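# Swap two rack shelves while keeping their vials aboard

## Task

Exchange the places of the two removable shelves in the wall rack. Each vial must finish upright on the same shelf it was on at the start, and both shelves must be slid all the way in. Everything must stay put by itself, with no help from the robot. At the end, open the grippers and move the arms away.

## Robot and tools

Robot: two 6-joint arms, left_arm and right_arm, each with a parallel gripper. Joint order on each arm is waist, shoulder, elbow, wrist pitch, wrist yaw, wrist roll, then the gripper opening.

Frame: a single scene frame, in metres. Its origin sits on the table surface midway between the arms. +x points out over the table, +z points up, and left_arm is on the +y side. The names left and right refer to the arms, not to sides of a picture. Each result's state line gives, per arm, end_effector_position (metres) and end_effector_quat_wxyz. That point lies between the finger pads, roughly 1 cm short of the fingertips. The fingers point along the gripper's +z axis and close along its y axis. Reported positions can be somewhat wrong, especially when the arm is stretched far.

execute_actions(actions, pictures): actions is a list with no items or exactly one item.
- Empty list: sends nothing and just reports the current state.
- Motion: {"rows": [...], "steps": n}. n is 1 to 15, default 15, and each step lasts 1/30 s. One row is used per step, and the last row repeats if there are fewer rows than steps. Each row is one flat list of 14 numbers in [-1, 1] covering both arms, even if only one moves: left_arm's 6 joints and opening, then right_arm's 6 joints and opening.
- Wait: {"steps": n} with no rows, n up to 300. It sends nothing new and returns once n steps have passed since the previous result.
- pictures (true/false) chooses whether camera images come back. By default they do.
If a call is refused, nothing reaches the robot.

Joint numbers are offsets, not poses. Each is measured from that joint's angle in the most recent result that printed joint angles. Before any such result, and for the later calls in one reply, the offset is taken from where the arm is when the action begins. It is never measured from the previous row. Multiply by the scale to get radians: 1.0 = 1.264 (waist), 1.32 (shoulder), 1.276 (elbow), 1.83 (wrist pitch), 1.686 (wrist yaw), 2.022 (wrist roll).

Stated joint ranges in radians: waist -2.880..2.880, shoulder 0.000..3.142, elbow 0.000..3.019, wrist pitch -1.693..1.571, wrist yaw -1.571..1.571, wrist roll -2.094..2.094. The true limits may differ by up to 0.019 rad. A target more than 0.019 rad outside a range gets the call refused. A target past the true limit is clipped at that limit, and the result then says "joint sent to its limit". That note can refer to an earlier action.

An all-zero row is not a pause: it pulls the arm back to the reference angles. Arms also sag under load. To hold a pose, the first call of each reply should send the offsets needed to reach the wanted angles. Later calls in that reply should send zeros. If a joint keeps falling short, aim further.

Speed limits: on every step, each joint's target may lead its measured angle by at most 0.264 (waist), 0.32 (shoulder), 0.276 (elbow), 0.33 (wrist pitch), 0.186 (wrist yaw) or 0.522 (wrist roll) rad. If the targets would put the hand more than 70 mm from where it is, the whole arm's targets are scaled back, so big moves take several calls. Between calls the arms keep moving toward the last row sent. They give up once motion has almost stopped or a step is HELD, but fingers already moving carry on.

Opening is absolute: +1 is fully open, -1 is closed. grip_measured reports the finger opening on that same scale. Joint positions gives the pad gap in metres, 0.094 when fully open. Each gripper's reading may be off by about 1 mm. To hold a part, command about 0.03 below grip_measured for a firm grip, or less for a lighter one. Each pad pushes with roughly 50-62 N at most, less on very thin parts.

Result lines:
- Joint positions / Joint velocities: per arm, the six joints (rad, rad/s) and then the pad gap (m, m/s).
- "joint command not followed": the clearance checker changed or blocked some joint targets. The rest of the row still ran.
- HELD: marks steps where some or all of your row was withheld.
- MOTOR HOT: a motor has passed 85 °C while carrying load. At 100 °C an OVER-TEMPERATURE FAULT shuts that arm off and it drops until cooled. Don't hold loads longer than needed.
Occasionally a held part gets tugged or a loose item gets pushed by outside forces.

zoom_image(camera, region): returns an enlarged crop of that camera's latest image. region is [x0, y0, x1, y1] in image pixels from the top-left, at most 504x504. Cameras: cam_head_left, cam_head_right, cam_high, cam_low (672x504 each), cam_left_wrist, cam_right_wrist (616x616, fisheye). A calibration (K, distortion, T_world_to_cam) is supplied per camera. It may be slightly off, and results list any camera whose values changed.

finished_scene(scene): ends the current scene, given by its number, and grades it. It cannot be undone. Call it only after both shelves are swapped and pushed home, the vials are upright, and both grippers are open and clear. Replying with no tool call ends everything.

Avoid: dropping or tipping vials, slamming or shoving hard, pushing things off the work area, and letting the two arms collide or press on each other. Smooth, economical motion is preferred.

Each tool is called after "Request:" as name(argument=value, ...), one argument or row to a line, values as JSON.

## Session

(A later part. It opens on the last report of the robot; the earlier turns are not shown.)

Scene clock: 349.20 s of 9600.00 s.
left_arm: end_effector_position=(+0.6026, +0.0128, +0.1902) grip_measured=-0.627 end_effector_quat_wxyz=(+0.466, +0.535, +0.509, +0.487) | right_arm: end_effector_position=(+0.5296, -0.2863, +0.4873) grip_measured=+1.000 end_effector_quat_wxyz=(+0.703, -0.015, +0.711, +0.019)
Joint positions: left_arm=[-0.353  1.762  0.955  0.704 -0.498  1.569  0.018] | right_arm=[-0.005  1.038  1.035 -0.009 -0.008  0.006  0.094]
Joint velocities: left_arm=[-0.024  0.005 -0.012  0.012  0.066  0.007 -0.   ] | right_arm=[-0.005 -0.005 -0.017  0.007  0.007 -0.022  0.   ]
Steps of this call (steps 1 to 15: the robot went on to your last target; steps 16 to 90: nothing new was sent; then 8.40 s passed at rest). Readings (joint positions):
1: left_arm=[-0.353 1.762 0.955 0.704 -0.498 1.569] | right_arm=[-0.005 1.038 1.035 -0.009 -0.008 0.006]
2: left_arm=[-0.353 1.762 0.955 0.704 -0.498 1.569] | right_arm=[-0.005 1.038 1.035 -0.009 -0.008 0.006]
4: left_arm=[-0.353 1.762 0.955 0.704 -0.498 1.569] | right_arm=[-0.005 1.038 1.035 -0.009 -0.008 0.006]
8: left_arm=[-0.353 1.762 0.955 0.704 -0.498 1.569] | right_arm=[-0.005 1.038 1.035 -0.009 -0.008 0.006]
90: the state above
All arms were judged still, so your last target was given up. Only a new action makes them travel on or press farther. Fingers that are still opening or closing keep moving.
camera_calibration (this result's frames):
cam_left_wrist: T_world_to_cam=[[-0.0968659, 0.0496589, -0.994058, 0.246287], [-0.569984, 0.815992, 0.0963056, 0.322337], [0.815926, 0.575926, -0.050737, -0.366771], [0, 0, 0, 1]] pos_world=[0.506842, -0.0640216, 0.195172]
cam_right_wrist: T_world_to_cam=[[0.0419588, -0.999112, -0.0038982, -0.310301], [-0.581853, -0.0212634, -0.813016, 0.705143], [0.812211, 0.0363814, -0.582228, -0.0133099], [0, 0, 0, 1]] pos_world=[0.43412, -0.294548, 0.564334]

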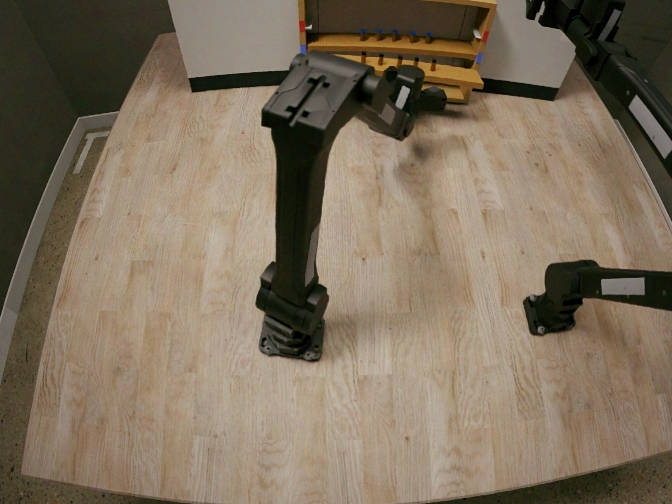

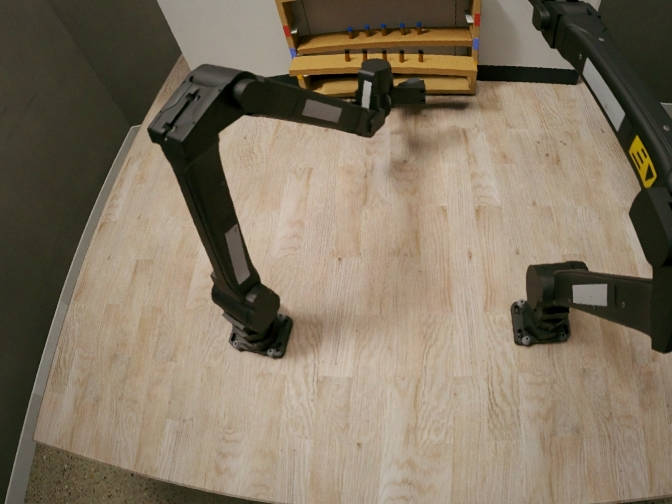

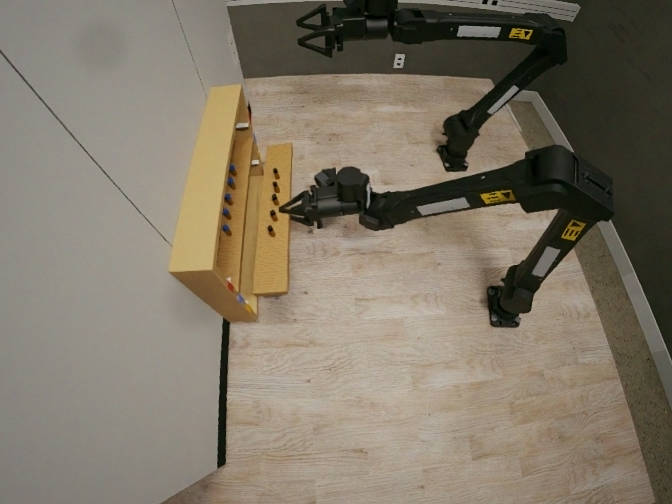

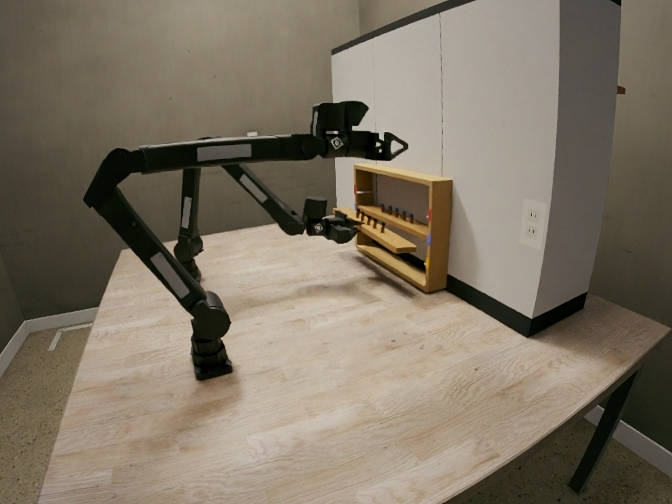

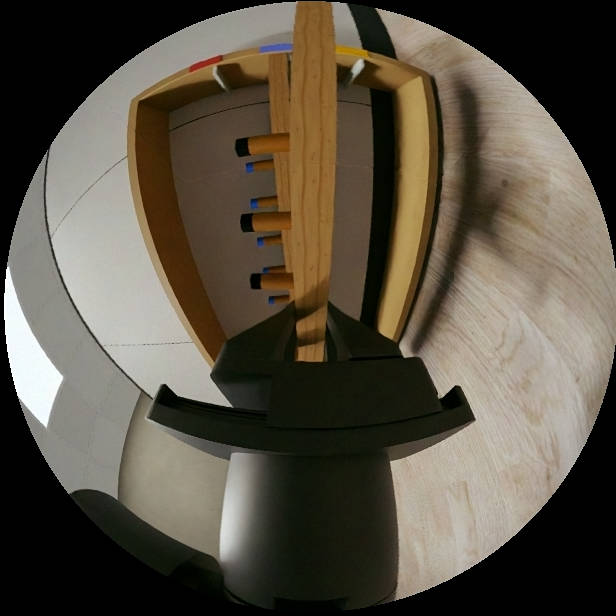

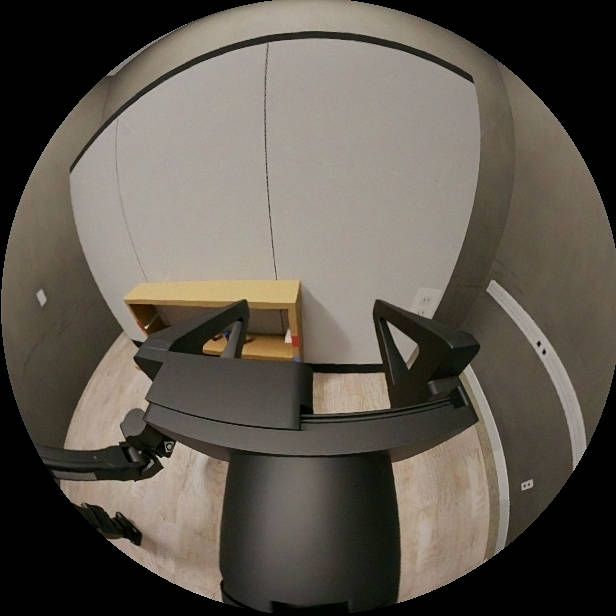

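Request:
execute_actions(
  actions=[
    {"rows":[[-0.01,-0.038,0.01,0.03,-0.003,0,-0.66,0,0,0.02,0,0,0,1],[-0.014,-0.038,0.002,0.04,-0.006,0,-0.66,0,0,0.02,0,0,0,1],[-0.018,-0.039,-0.006,0.05,-0.009,0,-0.66,0,0,0.02,0,0,0,1],[-0.022,-0.039,-0.014,0.06,-0.012,0,-0.66,0,0,0.02,0,0,0,1],[-0.026,-0.04,-0.022,0.07,-0.015,0,-0.66,0,0,0.02,0,0,0,1],[-0.03,-0.04,-0.03,0.08,-0.018,0,-0.66,0,0,0.02,0,0,0,1],[-0.033,-0.04,-0.038,0.09,-0.021,0,-0.66,0,0,0.02,0,0,0,1],[-0.036,-0.041,-0.046,0.1,-0.024,0,-0.66,0,0,0.02,0,0,0,1],[-0.039,-0.041,-0.054,0.115,-0.026,0,-0.66,0,0,0.02,0,0,0,1],[-0.041,-0.041,-0.06,0.13,-0.028,0,-0.66,0,0,0.02,0,0,0,1]],"steps":15},
  ],
  pictures=false,
)

Request:
execute_actions(
  actions=[
    {"steps":15},
  ],
  pictures=false,
)

Scene clock: 357.27 s of 9600.00 s.
left_arm: end_effector_position=(+0.5673, +0.0053, +0.1852) grip_measured=-0.627 end_effector_quat_wxyz=(+0.498, +0.508, +0.499, +0.495) | right_arm: end_effector_position=(+0.5296, -0.2863, +0.4873) grip_measured=+1.000 end_effector_quat_wxyz=(+0.703, -0.015, +0.711, +0.019)
Joint positions: left_arm=[-0.401  1.762  0.857  0.889 -0.541  1.569  0.018] | right_arm=[-0.005  1.038  1.035 -0.009 -0.008  0.006  0.094]
Joint velocities: left_arm=[-0.044 -0.005  0.007  0.09  -0.022  0.007  0.001] | right_arm=[ 0.005  0.005 -0.002 -0.002 -0.007  0.037  0.   ]
Steps of this call (steps 1 to 90: nothing new was sent; then 4.57 s passed at rest; steps 91 to 105: all 15 steps of this action). Readings (joint positions):
91: left_arm=[-0.353 1.762 0.954 0.705 -0.498 1.569] | right_arm=[-0.005 1.038 1.035 -0.009 -0.008 0.006]
92: left_arm=[-0.354 1.762 0.952 0.711 -0.500 1.569] | right_arm=[-0.005 1.038 1.035 -0.009 -0.008 0.006]
94: left_arm=[-0.357 1.762 0.940 0.738 -0.509 1.569] | right_arm=[-0.005 1.038 1.035 -0.009 -0.008 0.006]
98: left_arm=[-0.374 1.762 0.899 0.806 -0.530 1.569] | right_arm=[-0.005 1.038 1.035 -0.009 -0.008 0.006]
105: the state above

Scene clock: 357.77 s of 9600.00 s.
left_arm: end_effector_position=(+0.5673, +0.0055, +0.1868) grip_measured=-0.627 end_effector_quat_wxyz=(+0.500, +0.505, +0.499, +0.496) | right_arm: end_effector_position=(+0.5296, -0.2863, +0.4873) grip_measured=+1.000 end_effector_quat_wxyz=(+0.703, -0.015, +0.711, +0.019)
Joint positions: left_arm=[-0.401  1.762  0.857  0.895 -0.542  1.569  0.018] | right_arm=[-0.005  1.038  1.035 -0.009 -0.008  0.006  0.094]
Joint velocities: left_arm=[-0.015 -0.015 -0.002 -0.002 -0.066 -0.081 -0.   ] | right_arm=[-0.005 -0.005  0.007  0.002  0.007  0.066  0.   ]
Steps of this call (steps 1 to 15: the robot went on to your last target). Readings (joint positions):
1: left_arm=[-0.401 1.762 0.857 0.892 -0.541 1.569] | right_arm=[-0.005 1.038 1.035 -0.009 -0.008 0.006]
2: left_arm=[-0.401 1.762 0.857 0.895 -0.541 1.569] | right_arm=[-0.005 1.038 1.035 -0.009 -0.008 0.006]
4: left_arm=[-0.401 1.762 0.857 0.895 -0.542 1.569] | right_arm=[-0.005 1.038 1.035 -0.009 -0.008 0.006]
8: left_arm=[-0.401 1.762 0.857 0.895 -0.542 1.569] | right_arm=[-0.005 1.038 1.035 -0.009 -0.008 0.006]
15: the state above
All arms were judged still, so your last target was given up. Only a new action makes them travel on or press farther. Fingers that are still opening or closing keep moving.

Request:
execute_actions(
  actions=[
    {"rows":[[0.006,-0.05,0.035,0.016,0,0,-0.66,0,0,0.02,0,0,0,1],[0.007,-0.06,0.04,0.014,0,0,-0.66,0,0,0.02,0,0,0,1],[0.008,-0.07,0.045,0.01,0.001,0,-0.66,0,0,0.02,0,0,0,1],[0.009,-0.078,0.05,0.004,0.001,0,-0.66,0,0,0.02,0,0,0,1],[0.01,-0.085,0.054,-0.003,0.002,0,-0.66,0,0,0.02,0,0,0,1],[0.011,-0.092,0.058,-0.01,0.002,0,-0.66,0,0,0.02,0,0,0,1],[0.012,-0.099,0.062,-0.017,0.003,0,-0.66,0,0,0.02,0,0,0,1],[0.013,-0.106,0.066,-0.024,0.003,0,-0.66,0,0,0.02,0,0,0,1],[0.014,-0.113,0.07,-0.031,0.004,0,-0.66,0,0,0.02,0,0,0,1],[0.015,-0.119,0.074,-0.038,0.004,0,-0.66,0,0,0.02,0,0,0,1],[0.016,-0.119,0.078,-0.045,0.005,0,-0.66,0,0,0.02,0,0,0,1],[0.017,-0.119,0.082,-0.05,0.005,0,-0.66,0,0,0.02,0,0,0,1],[0.019,-0.119,0.085,-0.05,0.005,0,-0.66,0,0,0.02,0,0,0,1]],"steps":15},
  ],
  pictures=false,
)

Request:
execute_actions(
  actions=[
    {"steps":15},
  ],
  pictures=false,
)

Scene clock: 366.07 s of 9600.00 s.
left_arm: end_effector_position=(+0.5640, +0.0106, +0.2201) grip_measured=-0.627 end_effector_quat_wxyz=(+0.497, +0.507, +0.500, +0.496) | right_arm: end_effector_position=(+0.5296, -0.2863, +0.4873) grip_measured=+1.000 end_effector_quat_wxyz=(+0.703, -0.015, +0.711, +0.019)
Joint positions: left_arm=[-0.396  1.671  0.862  0.792 -0.538  1.569  0.018] | right_arm=[-0.005  1.038  1.035 -0.009 -0.008  0.006  0.094]
Joint velocities: left_arm=[ 0.044 -0.093  0.081 -0.115  0.022 -0.037  0.   ] | right_arm=[-0.005  0.005 -0.002 -0.022 -0.037 -0.037  0.   ]
Steps of this call (steps 1 to 90: nothing new was sent; then 4.80 s passed at rest; steps 91 to 105: all 15 steps of this action). Readings (joint positions):
91: left_arm=[-0.401 1.761 0.857 0.895 -0.542 1.569] | right_arm=[-0.005 1.038 1.035 -0.009 -0.008 0.006]
92: left_arm=[-0.401 1.760 0.857 0.895 -0.542 1.569] | right_arm=[-0.005 1.038 1.035 -0.009 -0.008 0.006]
94: left_arm=[-0.401 1.753 0.857 0.890 -0.542 1.569] | right_arm=[-0.005 1.038 1.035 -0.009 -0.008 0.006]
98: left_arm=[-0.401 1.722 0.857 0.857 -0.541 1.569] | right_arm=[-0.005 1.038 1.035 -0.009 -0.008 0.006]
105: the state above

Scene clock: 366.57 s of 9600.00 s.
left_arm: end_effector_position=(+0.5698, +0.0125, +0.2321) grip_measured=-0.627 end_effector_quat_wxyz=(+0.501, +0.499, +0.500, +0.499) | right_arm: end_effector_position=(+0.5296, -0.2863, +0.4873) grip_measured=+1.000 end_effector_quat_wxyz=(+0.703, -0.015, +0.711, +0.019)
Joint positions: left_arm=[-0.388  1.664  0.881  0.785 -0.537  1.569  0.018] | right_arm=[-0.005  1.038  1.035 -0.009 -0.008  0.006  0.094]
Joint velocities: left_arm=[-0.015 -0.005  0.022  0.002 -0.066 -0.007  0.   ] | right_arm=[ 0.005 -0.005  0.022  0.007 -0.066 -0.037  0.   ]
Steps of this call (steps 1 to 15: the robot went on to your last target). Readings (joint positions):
1: left_arm=[-0.395 1.669 0.865 0.789 -0.538 1.569] | right_arm=[-0.005 1.038 1.035 -0.009 -0.008 0.006]
2: left_arm=[-0.393 1.667 0.867 0.787 -0.538 1.569] | right_arm=[-0.005 1.038 1.035 -0.009 -0.008 0.006]
4: left_arm=[-0.391 1.666 0.873 0.785 -0.537 1.569] | right_arm=[-0.005 1.038 1.035 -0.009 -0.008 0.006]
8: left_arm=[-0.388 1.665 0.879 0.785 -0.537 1.569] | right_arm=[-0.005 1.038 1.035 -0.009 -0.008 0.006]
15: the state above

Request:
execute_actions(
  actions=[
    {"rows":[[0.008,-0.045,0.066,0.012,0.002,0,-0.66,0,0,0.02,0,0,0,1],[0.009,-0.049,0.073,0.008,0.002,0,-0.66,0,0,0.02,0,0,0,1],[0.01,-0.053,0.08,0.002,0.003,0,-0.66,0,0,0.02,0,0,0,1],[0.011,-0.057,0.087,-0.005,0.004,0,-0.66,0,0,0.02,0,0,0,1],[0.012,-0.061,0.094,-0.012,0.005,0,-0.66,0,0,0.02,0,0,0,1],[0.013,-0.065,0.101,-0.019,0.005,0,-0.66,0,0,0.02,0,0,0,1],[0.014,-0.069,0.108,-0.026,0.006,0,-0.66,0,0,0.02,0,0,0,1],[0.015,-0.073,0.115,-0.033,0.007,0,-0.66,0,0,0.02,0,0,0,1],[0.016,-0.077,0.122,-0.04,0.008,0,-0.66,0,0,0.02,0,0,0,1],[0.017,-0.081,0.129,-0.047,0.008,0,-0.66,0,0,0.02,0,0,0,1],[0.018,-0.085,0.136,-0.054,0.009,0,-0.66,0,0,0.02,0,0,0,1],[0.019,-0.089,0.143,-0.061,0.01,0,-0.66,0,0,0.02,0,0,0,1],[0.019,-0.092,0.149,-0.068,0.01,0,-0.66,0,0,0.02,0,0,0,1],[0.019,-0.092,0.149,-0.075,0.01,0,-0.66,0,0,0.02,0,0,0,1],[0.019,-0.092,0.149,-0.08,0.01,0,-0.66,0,0,0.02,0,0,0,1]],"steps":15},
  ],
  pictures=false,
)

Request:
execute_actions(
  actions=[
    {"steps":15},
  ],
  pictures=false,
)

Scene clock: 373.67 s of 9600.00 s.
left_arm: end_effector_position=(+0.5740, +0.0091, +0.2199) grip_measured=-0.627 end_effector_quat_wxyz=(+0.470, +0.534, +0.506, +0.488) | right_arm: end_effector_position=(+0.5296, -0.2863, +0.4873) grip_measured=+1.000 end_effector_quat_wxyz=(+0.703, -0.015, +0.711, +0.019)
Joint positions: left_arm=[-0.387  1.657  0.905  0.657 -0.527  1.569  0.018] | right_arm=[-0.005  1.038  1.035 -0.009 -0.008  0.006  0.094]
Joint velocities: left_arm=[ 0.005 -0.015  0.046 -0.344 -0.022  0.007  0.   ] | right_arm=[ 0.005 -0.005  0.007  0.012  0.007  0.081  0.   ]
Steps of this call (steps 1 to 15: the robot went on to your last target; steps 16 to 90: nothing new was sent; then 3.60 s passed at rest; steps 91 to 105: all 15 steps of this action). Readings (joint positions):
91: left_arm=[-0.388 1.664 0.881 0.785 -0.537 1.569] | right_arm=[-0.005 1.038 1.035 -0.009 -0.008 0.006]
92: left_arm=[-0.388 1.664 0.881 0.784 -0.537 1.569] | right_arm=[-0.005 1.038 1.035 -0.009 -0.008 0.006]
94: left_arm=[-0.388 1.663 0.883 0.774 -0.536 1.569] | right_arm=[-0.005 1.038 1.035 -0.009 -0.008 0.006]
98: left_arm=[-0.388 1.661 0.891 0.735 -0.533 1.569] | right_arm=[-0.005 1.038 1.035 -0.009 -0.008 0.006]
105: the state above

Scene clock: 374.17 s of 9600.00 s.
left_arm: end_effector_position=(+0.5735, +0.0091, +0.2103) grip_measured=-0.627 end_effector_quat_wxyz=(+0.453, +0.550, +0.509, +0.482) | right_arm: end_effector_position=(+0.5296, -0.2863, +0.4873) grip_measured=+1.000 end_effector_quat_wxyz=(+0.703, -0.015, +0.711, +0.019)
Joint positions: left_arm=[-0.387  1.656  0.909  0.604 -0.525  1.569  0.018] | right_arm=[-0.005  1.038  1.035 -0.009 -0.008  0.006  0.094]
Joint velocities: left_arm=[ 0.015 -0.005  0.012 -0.037  0.007 -0.022 -0.001] | right_arm=[-0.015 -0.024  0.007  0.007 -0.066 -0.022  0.   ]
Steps of this call (steps 1 to 15: the robot went on to your last target). Readings (joint positions):
1: left_arm=[-0.387 1.656 0.907 0.646 -0.526 1.569] | right_arm=[-0.005 1.038 1.035 -0.009 -0.008 0.006]
2: left_arm=[-0.387 1.656 0.908 0.638 -0.526 1.569] | right_arm=[-0.005 1.038 1.035 -0.009 -0.008 0.006]
4: left_arm=[-0.387 1.656 0.909 0.626 -0.526 1.569] | right_arm=[-0.005 1.038 1.035 -0.009 -0.008 0.006]
8: left_arm=[-0.387 1.656 0.909 0.612 -0.525 1.569] | right_arm=[-0.005 1.038 1.035 -0.009 -0.008 0.006]
15: the state above

Request:
execute_actions(
  actions=[
    {"rows":[[0,-0.02,0.02,0.03,0,0,-0.66,0,0,0.02,0,0,0,1],[0,-0.02,0.02,0.045,0,0,-0.66,0,0,0.02,0,0,0,1],[0,-0.02,0.03,0.06,0,0,-0.66,0,0,0.02,0,0,0,1],[0,-0.02,0.04,0.07,0,0,-0.66,0,0,0.02,0,0,0,1],[0,-0.02,0.05,0.075,0,0,-0.66,0,0,0.02,0,0,0,1],[0.01,-0.02,0.06,0.075,0,0,-0.66,0,0,0.02,0,0,0,1],[0.012,-0.02,0.07,0.07,0,0,-0.66,0,0,0.02,0,0,0,1],[0.014,-0.02,0.08,0.07,0,0,-0.66,0,0,0.02,0,0,0,1],[0.016,-0.02,0.09,0.065,0,0,-0.66,0,0,0.02,0,0,0,1],[0.018,-0.02,0.1,0.065,0,0,-0.66,0,0,0.02,0,0,0,1],[0.018,-0.02,0.11,0.06,0,0,-0.66,0,0,0.02,0,0,0,1],[0.018,-0.02,0.12,0.06,0,0,-0.66,0,0,0.02,0,0,0,1]],"steps":15},
  ],
  pictures=false,
)

Request:
execute_actions(
  actions=[
    {"steps":15},
  ],
  pictures=false,
)

Scene clock: 381.07 s of 9600.00 s.
left_arm: end_effector_position=(+0.5889, +0.0069, +0.2459) grip_measured=-0.627 end_effector_quat_wxyz=(+0.492, +0.509, +0.502, +0.496) | right_arm: end_effector_position=(+0.5296, -0.2863, +0.4873) grip_measured=+1.000 end_effector_quat_wxyz=(+0.703, -0.015, +0.711, +0.019)
Joint positions: left_arm=[-0.378  1.665  0.955  0.685 -0.525  1.569  0.018] | right_arm=[-0.005  1.038  1.035 -0.009 -0.008  0.006  0.094]
Joint velocities: left_arm=[ 0.024  0.005  0.168  0.002 -0.066 -0.037  0.   ] | right_arm=[-0.005 -0.005 -0.012 -0.012 -0.037 -0.022  0.   ]
Steps of this call (steps 1 to 15: the robot went on to your last target; steps 16 to 90: nothing new was sent; then 3.40 s passed at rest; steps 91 to 105: all 15 steps of this action). Readings (joint positions):
91: left_arm=[-0.387 1.656 0.909 0.603 -0.525 1.569] | right_arm=[-0.005 1.038 1.035 -0.009 -0.008 0.006]
92: left_arm=[-0.387 1.657 0.909 0.610 -0.525 1.569] | right_arm=[-0.005 1.038 1.035 -0.009 -0.008 0.006]
94: left_arm=[-0.387 1.661 0.909 0.643 -0.525 1.569] | right_arm=[-0.005 1.038 1.035 -0.009 -0.008 0.006]
98: left_arm=[-0.387 1.662 0.913 0.685 -0.525 1.569] | right_arm=[-0.005 1.038 1.035 -0.009 -0.008 0.006]
105: the state above

Scene clock: 381.57 s of 9600.00 s.
left_arm: end_effector_position=(+0.5957, +0.0050, +0.2607) grip_measured=-0.627 end_effector_quat_wxyz=(+0.501, +0.499, +0.500, +0.500) | right_arm: end_effector_position=(+0.5296, -0.2863, +0.4873) grip_measured=+1.000 end_effector_quat_wxyz=(+0.703, -0.015, +0.711, +0.019)
Joint positions: left_arm=[-0.375  1.665  0.983  0.685 -0.525  1.569  0.018] | right_arm=[-0.005  1.038  1.035 -0.009 -0.008  0.006  0.094]
Joint velocities: left_arm=[-0.015 -0.005  0.007 -0.007  0.007  0.037  0.   ] | right_arm=[ 0.005 -0.015  0.012  0.002  0.066  0.037  0.   ]
Steps of this call (steps 1 to 15: the robot went on to your last target). Readings (joint positions):
1: left_arm=[-0.377 1.665 0.961 0.685 -0.525 1.569] | right_arm=[-0.005 1.038 1.035 -0.009 -0.008 0.006]
2: left_arm=[-0.376 1.665 0.967 0.685 -0.525 1.569] | right_arm=[-0.005 1.038 1.035 -0.009 -0.008 0.006]
4: left_arm=[-0.375 1.665 0.977 0.685 -0.525 1.569] | right_arm=[-0.005 1.038 1.035 -0.009 -0.008 0.006]
8: left_arm=[-0.375 1.665 0.983 0.685 -0.525 1.569] | right_arm=[-0.005 1.038 1.035 -0.009 -0.008 0.006]
15: the state above

Request:
execute_actions(
  actions=[
    {"rows":[[0.008,-0.045,0.03,0.012,0.002,0,-0.66,0,0,0.02,0,0,0,1],[0.009,-0.05,0.03,0.012,0.003,0,-0.66,0,0,0.02,0,0,0,1],[0.01,-0.055,0.03,0.01,0.004,0,-0.66,0,0,0.02,0,0,0,1],[0.011,-0.06,0.03,0.007,0.005,0,-0.66,0,0,0.02,0,0,0,1],[0.012,-0.065,0.03,0.004,0.006,0,-0.66,0,0,0.02,0,0,0,1],[0.013,-0.07,0.03,0,0.007,0,-0.66,0,0,0.02,0,0,0,1],[0.014,-0.075,0.03,-0.004,0.008,0,-0.66,0,0,0.02,0,0,0,1],[0.015,-0.08,0.03,-0.008,0.009,0,-0.66,0,0,0.02,0,0,0,1],[0.016,-0.085,0.03,-0.012,0.009,0,-0.66,0,0,0.02,0,0,0,1],[0.017,-0.088,0.03,-0.016,0.009,0,-0.66,0,0,0.02,0,0,0,1],[0.017,-0.088,0.03,-0.019,0.009,0,-0.66,0,0,0.02,0,0,0,1]],"steps":15},
  ],
  pictures=false,
)

Request:
execute_actions(
  actions=[
    {"steps":12},
  ],
  pictures=false,
)

Scene clock: 386.27 s of 9600.00 s.
left_arm: end_effector_position=(+0.5898, +0.0147, +0.2923) grip_measured=-0.627 end_effector_quat_wxyz=(+0.508, +0.492, +0.498, +0.502) | right_arm: end_effector_position=(+0.5296, -0.2863, +0.4873) grip_measured=+1.000 end_effector_quat_wxyz=(+0.703, -0.015, +0.711, +0.019)
Joint positions: left_arm=[-0.364  1.596  0.983  0.635 -0.513  1.569  0.018] | right_arm=[-0.005  1.038  1.035 -0.009 -0.008  0.006  0.094]
Joint velocities: left_arm=[ 0.015 -0.093  0.007 -0.007 -0.051 -0.051 -0.001] | right_arm=[ 0.005 -0.005 -0.002 -0.007 -0.037  0.037  0.   ]
Steps of this call (steps 1 to 15: the robot went on to your last target; steps 16 to 90: nothing new was sent; then 1.20 s passed at rest; steps 91 to 105: all 15 steps of this action). Readings (joint positions):
91: left_arm=[-0.375 1.665 0.983 0.685 -0.525 1.569] | right_arm=[-0.005 1.038 1.035 -0.009 -0.008 0.006]
92: left_arm=[-0.375 1.665 0.983 0.685 -0.525 1.569] | right_arm=[-0.005 1.038 1.035 -0.009 -0.008 0.006]
94: left_arm=[-0.375 1.662 0.983 0.682 -0.521 1.569] | right_arm=[-0.005 1.038 1.035 -0.009 -0.008 0.006]
98: left_arm=[-0.372 1.643 0.983 0.661 -0.514 1.569] | right_arm=[-0.005 1.038 1.035 -0.009 -0.008 0.006]
105: the state above

Scene clock: 386.67 s of 9600.00 s.
left_arm: end_effector_position=(+0.5895, +0.0155, +0.2937) grip_measured=-0.627 end_effector_quat_wxyz=(+0.508, +0.492, +0.498, +0.502) | right_arm: end_effector_position=(+0.5296, -0.2863, +0.4873) grip_measured=+1.000 end_effector_quat_wxyz=(+0.703, -0.015, +0.711, +0.019)
Joint positions: left_arm=[-0.363  1.593  0.983  0.631 -0.513  1.569  0.018] | right_arm=[-0.005  1.038  1.035 -0.009 -0.008  0.006  0.094]
Joint velocities: left_arm=[ 0.005 -0.024  0.012 -0.002 -0.051 -0.066  0.001] | right_arm=[ 0.015  0.005 -0.007  0.002 -0.037 -0.022  0.   ]
Steps of this call (steps 1 to 12: the robot went on to your last target). Readings (joint positions):
1: left_arm=[-0.363 1.594 0.983 0.635 -0.513 1.569] | right_arm=[-0.005 1.038 1.035 -0.009 -0.008 0.006]
2: left_arm=[-0.363 1.593 0.983 0.635 -0.513 1.569] | right_arm=[-0.005 1.038 1.035 -0.009 -0.008 0.006]
4: left_arm=[-0.363 1.593 0.983 0.634 -0.513 1.569] | right_arm=[-0.005 1.038 1.035 -0.009 -0.008 0.006]
8: left_arm=[-0.363 1.593 0.983 0.631 -0.513 1.569] | right_arm=[-0.005 1.038 1.035 -0.009 -0.008 0.006]
12: the state above

Request:
execute_actions(
  actions=[
    {"rows":[[0.008,-0.02,0.063,0.009,0.003,0,-0.66,0,0,0.02,0,0,0,1],[0.01,-0.014,0.07,0.007,0.005,0,-0.66,0,0,0.02,0,0,0,1],[0.012,-0.008,0.077,0.005,0.007,0,-0.66,0,0,0.02,0,0,0,1],[0.014,-0.002,0.085,0.003,0.009,0,-0.66,0,0,0.02,0,0,0,1],[0.016,0.004,0.092,0.001,0.011,0,-0.66,0,0,0.02,0,0,0,1],[0.018,0.01,0.1,-0.001,0.012,0,-0.66,0,0,0.02,0,0,0,1],[0.02,0.016,0.107,-0.003,0.014,0,-0.66,0,0,0.02,0,0,0,1],[0.022,0.022,0.115,-0.004,0.016,0,-0.66,0,0,0.02,0,0,0,1],[0.024,0.028,0.123,-0.006,0.018,0,-0.66,0,0,0.02,0,0,0,1],[0.026,0.034,0.131,-0.007,0.019,0,-0.66,0,0,0.02,0,0,0,1],[0.028,0.04,0.139,-0.009,0.021,0,-0.66,0,0,0.02,0,0,0,1],[0.03,0.046,0.147,-0.01,0.023,0,-0.66,0,0,0.02,0,0,0,1],[0.033,0.0515,0.154,-0.0115,0.024,0,-0.66,0,0,0.02,0,0,0,1]],"steps":15},
  ],
  pictures=false,
)

Request:
execute_actions(
  actions=[
    {"steps":15},
  ],
  pictures=false,
)

Scene clock: 393.90 s of 9600.00 s.
left_arm: end_effector_position=(+0.6305, +0.0084, +0.2779) grip_measured=-0.627 end_effector_quat_wxyz=(+0.498, +0.506, +0.500, +0.496) | right_arm: end_effector_position=(+0.5296, -0.2863, +0.4873) grip_measured=+1.000 end_effector_quat_wxyz=(+0.703, -0.015, +0.711, +0.019)
Joint positions: left_arm=[-0.334  1.694  1.089  0.592 -0.476  1.569  0.018] | right_arm=[-0.005  1.038  1.035 -0.009 -0.008  0.006  0.094]
Joint velocities: left_arm=[ 0.083  0.161  0.139 -0.051 -0.007  0.007  0.001] | right_arm=[-0.005  0.005  0.017 -0.002 -0.007 -0.051  0.   ]
Steps of this call (steps 1 to 15: the robot went on to your last target; steps 16 to 90: nothing new was sent; then 3.73 s passed at rest; steps 91 to 105: all 15 steps of this action). Readings (joint positions):
91: left_arm=[-0.363 1.593 0.983 0.631 -0.513 1.569] | right_arm=[-0.005 1.038 1.035 -0.009 -0.008 0.006]
92: left_arm=[-0.363 1.593 0.983 0.629 -0.511 1.569] | right_arm=[-0.005 1.038 1.035 -0.009 -0.008 0.006]
94: left_arm=[-0.361 1.598 0.988 0.625 -0.505 1.569] | right_arm=[-0.005 1.038 1.035 -0.009 -0.008 0.006]
98: left_arm=[-0.355 1.629 1.023 0.611 -0.492 1.569] | right_arm=[-0.005 1.038 1.035 -0.009 -0.008 0.006]
105: the state above

Scene clock: 394.40 s of 9600.00 s.
left_arm: end_effector_position=(+0.6336, +0.0111, +0.2739) grip_measured=-0.627 end_effector_quat_wxyz=(+0.494, +0.507, +0.502, +0.497) | right_arm: end_effector_position=(+0.5296, -0.2863, +0.4873) grip_measured=+1.000 end_effector_quat_wxyz=(+0.703, -0.015, +0.711, +0.019)
Joint positions: left_arm=[-0.328  1.701  1.093  0.588 -0.475  1.569  0.018] | right_arm=[-0.005  1.038  1.035 -0.009 -0.008  0.006  0.094]
Joint velocities: left_arm=[-0.005 -0.015  0.012 -0.007  0.037 -0.066  0.001] | right_arm=[-0.015 -0.005 -0.007  0.007  0.007 -0.081  0.   ]
Steps of this call (steps 1 to 15: the robot went on to your last target). Readings (joint positions):
1: left_arm=[-0.332 1.698 1.092 0.591 -0.476 1.569] | right_arm=[-0.005 1.038 1.035 -0.009 -0.008 0.006]
2: left_arm=[-0.330 1.700 1.093 0.591 -0.476 1.569] | right_arm=[-0.005 1.038 1.035 -0.009 -0.008 0.006]
4: left_arm=[-0.328 1.701 1.093 0.588 -0.476 1.569] | right_arm=[-0.005 1.038 1.035 -0.009 -0.008 0.006]
8: left_arm=[-0.328 1.701 1.093 0.588 -0.475 1.569] | right_arm=[-0.005 1.038 1.035 -0.009 -0.008 0.006]
15: the state above
All arms were judged still, so your last target was given up. Only a new action makes them travel on or press farther. Fingers that are still opening or closing keep moving.

Request:
execute_actions(
  actions=[
    {"rows":[[0,-0.03,0.06,0.014,0,0,-0.66,0,0,0.02,0,0,0,1],[0,-0.03,0.068,0.014,0,0,-0.66,0,0,0.02,0,0,0,1],[0,-0.03,0.075,0.014,0,0,-0.66,0,0,0.02,0,0,0,1],[0,-0.03,0.081,0.014,0,0,-0.66,0,0,0.02,0,0,0,1],[0,-0.03,0.085,0.014,0,0,-0.66,0,0,0.02,0,0,0,1]],"steps":15},
  ],
)

Scene clock: 396.83 s of 9600.00 s.
left_arm: end_effector_position=(+0.6354, +0.0101, +0.2789) grip_measured=-0.627 end_effector_quat_wxyz=(+0.497, +0.504, +0.501, +0.498) | right_arm: end_effector_position=(+0.5296, -0.2863, +0.4873) grip_measured=+1.000 end_effector_quat_wxyz=(+0.703, -0.015, +0.711, +0.019)
Joint positions: left_arm=[-0.328  1.701  1.102  0.588 -0.475  1.569  0.018] | right_arm=[-0.005  1.038  1.035 -0.009 -0.008  0.006  0.094]
Joint velocities: left_arm=[-0.024  0.005  0.037 -0.012 -0.066  0.037 -0.001] | right_arm=[-0.015 -0.015 -0.002  0.007 -0.022 -0.081  0.   ]
Steps of this call (steps 1 to 58: nothing new was sent; steps 59 to 73: all 15 steps of this action). Readings (joint positions):
59: left_arm=[-0.328 1.701 1.093 0.588 -0.475 1.569] | right_arm=[-0.005 1.038 1.035 -0.009 -0.008 0.006]
60: left_arm=[-0.328 1.701 1.093 0.588 -0.475 1.569] | right_arm=[-0.005 1.038 1.035 -0.009 -0.008 0.006]
62: left_arm=[-0.328 1.701 1.093 0.588 -0.475 1.569] | right_arm=[-0.005 1.038 1.035 -0.009 -0.008 0.006]
66: left_arm=[-0.328 1.701 1.095 0.588 -0.475 1.569] | right_arm=[-0.005 1.038 1.035 -0.009 -0.008 0.006]
73: the state above
camera_calibration (this result's frames):
cam_left_wrist: T_world_to_cam=[[-0.0169654, 0.0057582, -0.999839, 0.289008], [-0.576292, 0.817116, 0.0144845, 0.361489], [0.817068, 0.576445, -0.0105443, -0.399405], [0, 0, 0, 1]] pos_world=[0.539568, -0.0668073, 0.279514]
cam_right_wrist: T_world_to_cam=[[0.0419588, -0.999112, -0.0038982, -0.310301], [-0.581853, -0.0212634, -0.813016, 0.705143], [0.812211, 0.0363814, -0.582228, -0.0133099], [0, 0, 0, 1]] pos_world=[0.43412, -0.294548, 0.564334]

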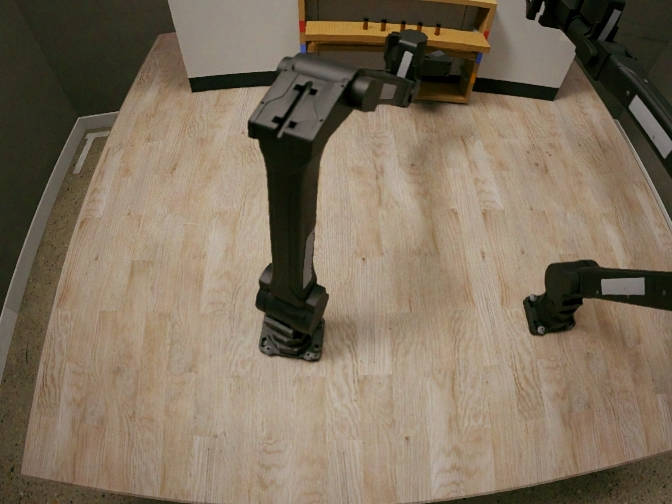

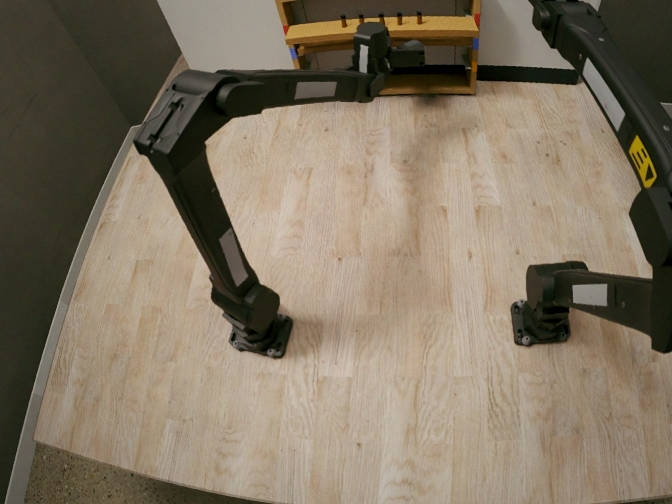

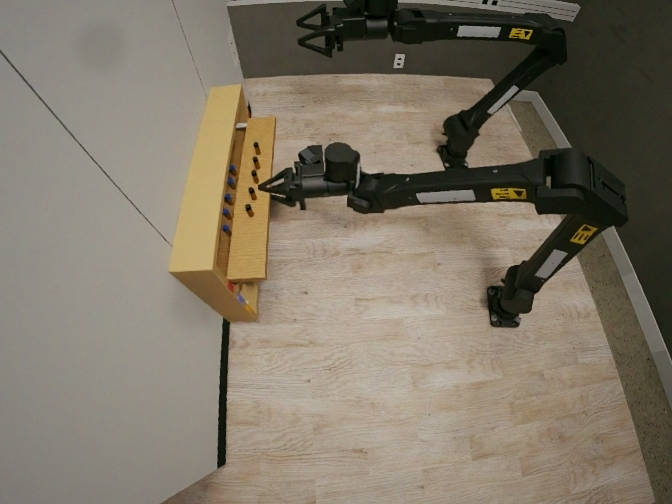

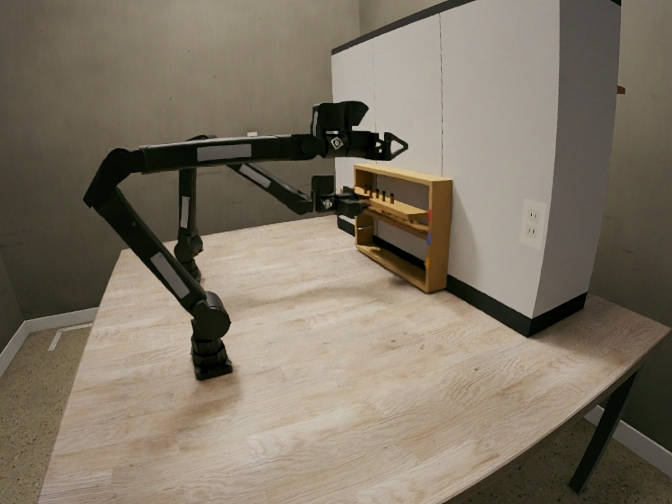

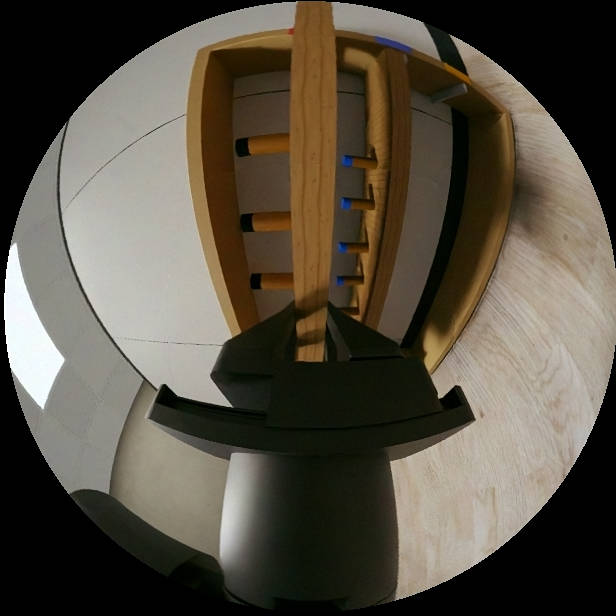

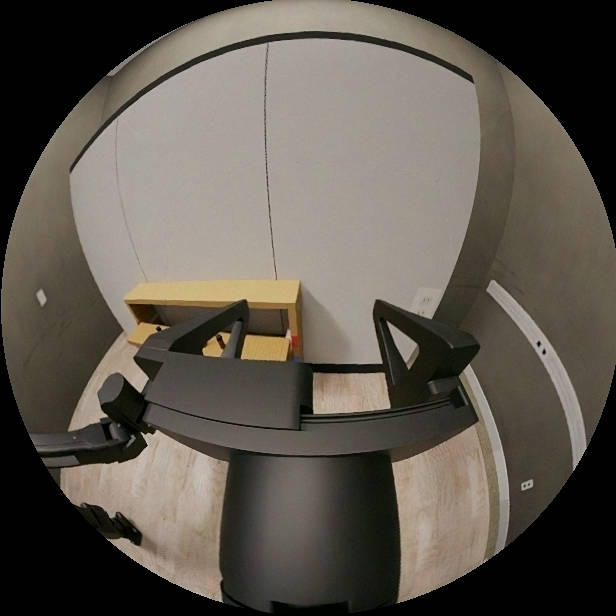

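Request:
execute_actions(
  actions=[
    {"rows":[[0.007,-0.03,0.08,0.012,0.001,0,-0.66,0,0,0.02,0,0,0,1],[0.008,-0.03,0.088,0.011,0.002,0,-0.66,0,0,0.02,0,0,0,1],[0.009,-0.029,0.095,0.01,0.003,0,-0.66,0,0,0.02,0,0,0,1],[0.011,-0.025,0.101,0.009,0.004,0,-0.66,0,0,0.02,0,0,0,1],[0.013,-0.02,0.107,0.008,0.006,0,-0.66,0,0,0.02,0,0,0,1],[0.015,-0.015,0.113,0.007,0.007,0,-0.66,0,0,0.02,0,0,0,1],[0.017,-0.01,0.119,0.007,0.009,0,-0.66,0,0,0.02,0,0,0,1],[0.019,-0.005,0.125,0.006,0.01,0,-0.66,0,0,0.02,0,0,0,1],[0.021,0,0.131,0.006,0.012,0,-0.66,0,0,0.02,0,0,0,1],[0.023,0.005,0.137,0.005,0.013,0,-0.66,0,0,0.02,0,0,0,1],[0.025,0.01,0.143,0.004,0.015,0,-0.66,0,0,0.02,0,0,0,1],[0.027,0.015,0.149,0.004,0.016,0,-0.66,0,0,0.02,0,0,0,1],[0.0285,0.02,0.154,0.003,0.017,0,-0.66,0,0,0.02,0,0,0,1]],"steps":15},
  ],
  pictures=false,
)

Request:
execute_actions(
  actions=[
    {"steps":15},
  ],
  pictures=false,
)

Scene clock: 403.20 s of 9600.00 s.
left_arm: end_effector_position=(+0.6673, +0.0086, +0.2900) grip_measured=-0.627 end_effector_quat_wxyz=(+0.506, +0.495, +0.498, +0.500) | right_arm: end_effector_position=(+0.5296, -0.2863, +0.4873) grip_measured=+1.000 end_effector_quat_wxyz=(+0.703, -0.015, +0.711, +0.019)
Joint positions: left_arm=[-0.304  1.759  1.199  0.575 -0.451  1.569  0.018] | right_arm=[-0.005  1.038  1.035 -0.009 -0.008  0.006  0.094]
Joint velocities: left_arm=[ 0.054  0.161  0.168  0.022 -0.007  0.022 -0.   ] | right_arm=[-0.005 -0.005  0.012 -0.007  0.022 -0.007  0.   ]
Steps of this call (steps 1 to 15: the robot went on to your last target; steps 16 to 90: nothing new was sent; then 2.87 s passed at rest; steps 91 to 105: all 15 steps of this action). Readings (joint positions):
91: left_arm=[-0.328 1.701 1.104 0.588 -0.475 1.569] | right_arm=[-0.005 1.038 1.035 -0.009 -0.008 0.006]
92: left_arm=[-0.328 1.701 1.105 0.588 -0.475 1.569] | right_arm=[-0.005 1.038 1.035 -0.009 -0.008 0.006]
94: left_arm=[-0.328 1.702 1.108 0.584 -0.475 1.569] | right_arm=[-0.005 1.038 1.035 -0.009 -0.008 0.006]
98: left_arm=[-0.324 1.714 1.131 0.579 -0.468 1.569] | right_arm=[-0.005 1.038 1.035 -0.009 -0.008 0.006]
105: the state above

Scene clock: 403.70 s of 9600.00 s.
left_arm: end_effector_position=(+0.6711, +0.0106, +0.2896) grip_measured=-0.627 end_effector_quat_wxyz=(+0.505, +0.494, +0.499, +0.502) | right_arm: end_effector_position=(+0.5296, -0.2863, +0.4873) grip_measured=+1.000 end_effector_quat_wxyz=(+0.703, -0.015, +0.711, +0.019)
Joint positions: left_arm=[-0.299  1.766  1.208  0.573 -0.45   1.569  0.018] | right_arm=[-0.005  1.038  1.035 -0.009 -0.008  0.006  0.094]
Joint velocities: left_arm=[ 0.015  0.015  0.017 -0.002 -0.051  0.037  0.   ] | right_arm=[-0.005  0.005  0.007  0.012  0.007 -0.051  0.   ]
Steps of this call (steps 1 to 15: the robot went on to your last target). Readings (joint positions):
1: left_arm=[-0.302 1.763 1.204 0.575 -0.451 1.569] | right_arm=[-0.005 1.038 1.035 -0.009 -0.008 0.006]
2: left_arm=[-0.301 1.765 1.207 0.575 -0.451 1.569] | right_arm=[-0.005 1.038 1.035 -0.009 -0.008 0.006]
4: left_arm=[-0.300 1.766 1.208 0.574 -0.451 1.569] | right_arm=[-0.005 1.038 1.035 -0.009 -0.008 0.006]
8: left_arm=[-0.299 1.766 1.208 0.573 -0.451 1.569] | right_arm=[-0.005 1.038 1.035 -0.009 -0.008 0.006]
15: the state above
All arms were judged still, so your last target was given up. Only a new action makes them travel on or press farther. Fingers that are still opening or closing keep moving.

Request:
execute_actions(
  actions=[
    {"rows":[[0.007,-0.025,0.075,0.011,0.001,0,-0.66,0,0,0.02,0,0,0,1],[0.008,-0.021,0.082,0.01,0.002,0,-0.66,0,0,0.02,0,0,0,1],[0.009,-0.017,0.089,0.008,0.003,0,-0.66,0,0,0.02,0,0,0,1],[0.011,-0.012,0.096,0.007,0.005,0,-0.66,0,0,0.02,0,0,0,1],[0.013,-0.007,0.103,0.005,0.007,0,-0.66,0,0,0.02,0,0,0,1],[0.015,-0.002,0.11,0.004,0.008,0,-0.66,0,0,0.02,0,0,0,1],[0.017,0.003,0.116,0.002,0.01,0,-0.66,0,0,0.02,0,0,0,1],[0.019,0.008,0.122,0.001,0.011,0,-0.66,0,0,0.02,0,0,0,1],[0.021,0.013,0.128,-0.001,0.013,0,-0.66,0,0,0.02,0,0,0,1],[0.023,0.018,0.134,-0.002,0.014,0,-0.66,0,0,0.02,0,0,0,1],[0.025,0.023,0.14,-0.004,0.016,0,-0.66,0,0,0.02,0,0,0,1],[0.026,0.028,0.146,-0.005,0.017,0,-0.66,0,0,0.02,0,0,0,1],[0.027,0.033,0.152,-0.006,0.018,0,-0.66,0,0,0.02,0,0,0,1]],"steps":15},
  ],
  pictures=false,
)

Request:
execute_actions(
  actions=[
    {"steps":15},
  ],
  pictures=false,
)

Scene clock: 410.27 s of 9600.00 s.
left_arm: end_effector_position=(+0.7061, +0.0095, +0.2872) grip_measured=-0.627 end_effector_quat_wxyz=(+0.505, +0.495, +0.498, +0.501) | right_arm: end_effector_position=(+0.5296, -0.2863, +0.4873) grip_measured=+1.000 end_effector_quat_wxyz=(+0.703, -0.015, +0.711, +0.019)
Joint positions: left_arm=[-0.275  1.841  1.311  0.546 -0.424  1.569  0.018] | right_arm=[-0.005  1.038  1.035 -0.009 -0.008  0.006  0.094]
Joint velocities: left_arm=[ 0.054  0.142  0.11  -0.017 -0.051  0.022 -0.001] | right_arm=[-0.015 -0.005 -0.017 -0.002  0.022 -0.051  0.   ]
Steps of this call (steps 1 to 90: nothing new was sent; then 3.07 s passed at rest; steps 91 to 105: all 15 steps of this action). Readings (joint positions):
91: left_arm=[-0.299 1.766 1.208 0.573 -0.450 1.569] | right_arm=[-0.005 1.038 1.035 -0.009 -0.008 0.006]
92: left_arm=[-0.299 1.767 1.208 0.573 -0.450 1.569] | right_arm=[-0.005 1.038 1.035 -0.009 -0.008 0.006]
94: left_arm=[-0.299 1.770 1.215 0.569 -0.449 1.569] | right_arm=[-0.005 1.038 1.035 -0.009 -0.008 0.006]
98: left_arm=[-0.293 1.793 1.249 0.560 -0.441 1.569] | right_arm=[-0.005 1.038 1.035 -0.009 -0.008 0.006]
105: the state above

Scene clock: 410.77 s of 9600.00 s.
left_arm: end_effector_position=(+0.7085, +0.0105, +0.2803) grip_measured=-0.627 end_effector_quat_wxyz=(+0.501, +0.498, +0.501, +0.500) | right_arm: end_effector_position=(+0.5296, -0.2863, +0.4873) grip_measured=+1.000 end_effector_quat_wxyz=(+0.703, -0.015, +0.711, +0.019)
Joint positions: left_arm=[-0.272  1.851  1.313  0.541 -0.424  1.569  0.018] | right_arm=[-0.005  1.038  1.035 -0.009 -0.008  0.006  0.094]
Joint velocities: left_arm=[ 0.005  0.005  0.012  0.002  0.037 -0.066  0.   ] | right_arm=[-0.005 -0.005 -0.002 -0.022 -0.007 -0.066  0.   ]
Steps of this call (steps 1 to 15: the robot went on to your last target). Readings (joint positions):
1: left_arm=[-0.273 1.845 1.313 0.545 -0.424 1.569] | right_arm=[-0.005 1.038 1.035 -0.009 -0.008 0.006]
2: left_arm=[-0.273 1.847 1.313 0.544 -0.424 1.569] | right_arm=[-0.005 1.038 1.035 -0.009 -0.008 0.006]
4: left_arm=[-0.272 1.850 1.313 0.541 -0.424 1.569] | right_arm=[-0.005 1.038 1.035 -0.009 -0.008 0.006]
8: left_arm=[-0.272 1.851 1.313 0.541 -0.424 1.569] | right_arm=[-0.005 1.038 1.035 -0.009 -0.008 0.006]
15: the state above
All arms were judged still, so your last target was given up. Only a new action makes them travel on or press farther. Fingers that are still opening or closing keep moving.

Request:
execute_actions(
  actions=[
    {"rows":[[0.006,-0.028,0.07,0.014,0.001,0,-0.66,0,0,0.02,0,0,0,1],[0.007,-0.026,0.075,0.014,0.002,0,-0.66,0,0,0.02,0,0,0,1],[0.008,-0.023,0.079,0.014,0.003,0,-0.66,0,0,0.02,0,0,0,1],[0.009,-0.02,0.083,0.014,0.003,0,-0.66,0,0,0.02,0,0,0,1],[0.009,-0.017,0.084,0.014,0.003,0,-0.66,0,0,0.02,0,0,0,1],[0.009,-0.014,0.084,0.014,0.003,0,-0.66,0,0,0.02,0,0,0,1],[0.009,-0.012,0.084,0.014,0.003,0,-0.66,0,0,0.02,0,0,0,1]],"steps":15},
  ],
  pictures=false,
)

Scene clock: 416.37 s of 9600.00 s.
left_arm: end_effector_position=(+0.7111, +0.0093, +0.2801) grip_measured=-0.627 end_effector_quat_wxyz=(+0.502, +0.498, +0.500, +0.501) | right_arm: end_effector_position=(+0.5296, -0.2863, +0.4873) grip_measured=+1.000 end_effector_quat_wxyz=(+0.703, -0.015, +0.711, +0.019)
Joint positions: left_arm=[-0.272  1.859  1.322  0.541 -0.423  1.569  0.018] | right_arm=[-0.005  1.038  1.035 -0.009 -0.008  0.006  0.094]
Joint velocities: left_arm=[-0.015 -0.024  0.012  0.012 -0.037  0.007  0.   ] | right_arm=[-0.015  0.015 -0.007 -0.012  0.007 -0.007  0.   ]
Steps of this call (steps 1 to 90: nothing new was sent; then 2.10 s passed at rest; steps 91 to 105: all 15 steps of this action). Readings (joint positions):
91: left_arm=[-0.272 1.851 1.313 0.541 -0.424 1.569] | right_arm=[-0.005 1.038 1.035 -0.009 -0.008 0.006]
92: left_arm=[-0.272 1.851 1.313 0.541 -0.424 1.569] | right_arm=[-0.005 1.038 1.035 -0.009 -0.008 0.006]
94: left_arm=[-0.272 1.852 1.314 0.541 -0.423 1.569] | right_arm=[-0.005 1.038 1.035 -0.009 -0.008 0.006]
98: left_arm=[-0.272 1.859 1.322 0.541 -0.423 1.569] | right_arm=[-0.005 1.038 1.035 -0.009 -0.008 0.006]
105: the state above

Request:
execute_actions(
  actions=[
    {"rows":[[0.008,-0.02,0.075,0.016,0.002,0,-0.66,0,0,0.02,0,0,0,1],[0.009,-0.015,0.078,0.016,0.002,0,-0.66,0,0,0.02,0,0,0,1],[0.01,-0.01,0.08,0.016,0.002,0,-0.66,0,0,0.02,0,0,0,1],[0.01,-0.005,0.08,0.016,0.002,0,-0.66,0,0,0.02,0,0,0,1]],"steps":15},
  ],
  pictures=false,
)

Scene clock: 418.83 s of 9600.00 s.
left_arm: end_effector_position=(+0.7112, +0.0092, +0.2795) grip_measured=-0.627 end_effector_quat_wxyz=(+0.501, +0.498, +0.500, +0.500) | right_arm: end_effector_position=(+0.5296, -0.2863, +0.4873) grip_measured=+1.000 end_effector_quat_wxyz=(+0.703, -0.015, +0.711, +0.019)
Joint positions: left_arm=[-0.272  1.859  1.322  0.541 -0.423  1.569  0.018] | right_arm=[-0.005  1.038  1.035 -0.009 -0.008  0.006  0.094]
Joint velocities: left_arm=[-0.005 -0.005  0.007 -0.007 -0.007 -0.022 -0.   ] | right_arm=[-0.015 -0.005 -0.002 -0.012 -0.022  0.022  0.   ]
Steps of this call (steps 1 to 15: the robot went on to your last target; steps 16 to 59: nothing new was sent; steps 60 to 74: all 15 steps of this action). Readings (joint positions):
60: left_arm=[-0.272 1.859 1.322 0.541 -0.423 1.569] | right_arm=[-0.005 1.038 1.035 -0.009 -0.008 0.006]
61: left_arm=[-0.272 1.859 1.322 0.541 -0.423 1.569] | right_arm=[-0.005 1.038 1.035 -0.009 -0.008 0.006]
63: left_arm=[-0.272 1.859 1.322 0.541 -0.423 1.569] | right_arm=[-0.005 1.038 1.035 -0.009 -0.008 0.006]
67: left_arm=[-0.272 1.859 1.322 0.541 -0.423 1.569] | right_arm=[-0.005 1.038 1.035 -0.009 -0.008 0.006]
74: the state above

Request:
execute_actions(
  actions=[
    {"rows":[[0,-0.02,0.05,0.016,0,0,-0.66,0,0,0.02,0,0,0,1],[0,-0.02,0.035,0.016,0,0,-0.66,0,0,0.02,0,0,0,1],[0,-0.02,0.025,0.016,0,0,-0.66,0,0,0.02,0,0,0,1],[0,-0.02,0.018,0.016,0,0,-0.66,0,0,0.02,0,0,0,1],[0,-0.02,0.012,0.016,0,0,-0.66,0,0,0.02,0,0,0,1]],"steps":12},
  ],
  pictures=false,
)

Scene clock: 421.63 s of 9600.00 s.
left_arm: end_effector_position=(+0.7109, +0.0092, +0.2789) grip_measured=-0.627 end_effector_quat_wxyz=(+0.501, +0.498, +0.501, +0.500) | right_arm: end_effector_position=(+0.5296, -0.2863, +0.4873) grip_measured=+1.000 end_effector_quat_wxyz=(+0.703, -0.015, +0.711, +0.019)
Joint positions: left_arm=[-0.273  1.859  1.321  0.541 -0.424  1.569  0.018] | right_arm=[-0.005  1.038  1.035 -0.009 -0.008  0.006  0.094]
Joint velocities: left_arm=[ 0.005  0.005 -0.022  0.007 -0.007  0.007 -0.001] | right_arm=[-0.024 -0.005  0.012 -0.022  0.022  0.081  0.   ]
Steps of this call (steps 1 to 15: the robot went on to your last target; steps 16 to 72: nothing new was sent; steps 73 to 84: all 12 steps of this action). Readings (joint positions):
73: left_arm=[-0.273 1.859 1.322 0.541 -0.424 1.569] | right_arm=[-0.005 1.038 1.035 -0.009 -0.008 0.006]
74: left_arm=[-0.273 1.859 1.322 0.541 -0.424 1.569] | right_arm=[-0.005 1.038 1.035 -0.009 -0.008 0.006]
76: left_arm=[-0.273 1.859 1.322 0.541 -0.424 1.569] | right_arm=[-0.005 1.038 1.035 -0.009 -0.008 0.006]
80: left_arm=[-0.273 1.859 1.321 0.541 -0.424 1.569] | right_arm=[-0.005 1.038 1.035 -0.009 -0.008 0.006]
84: the state above


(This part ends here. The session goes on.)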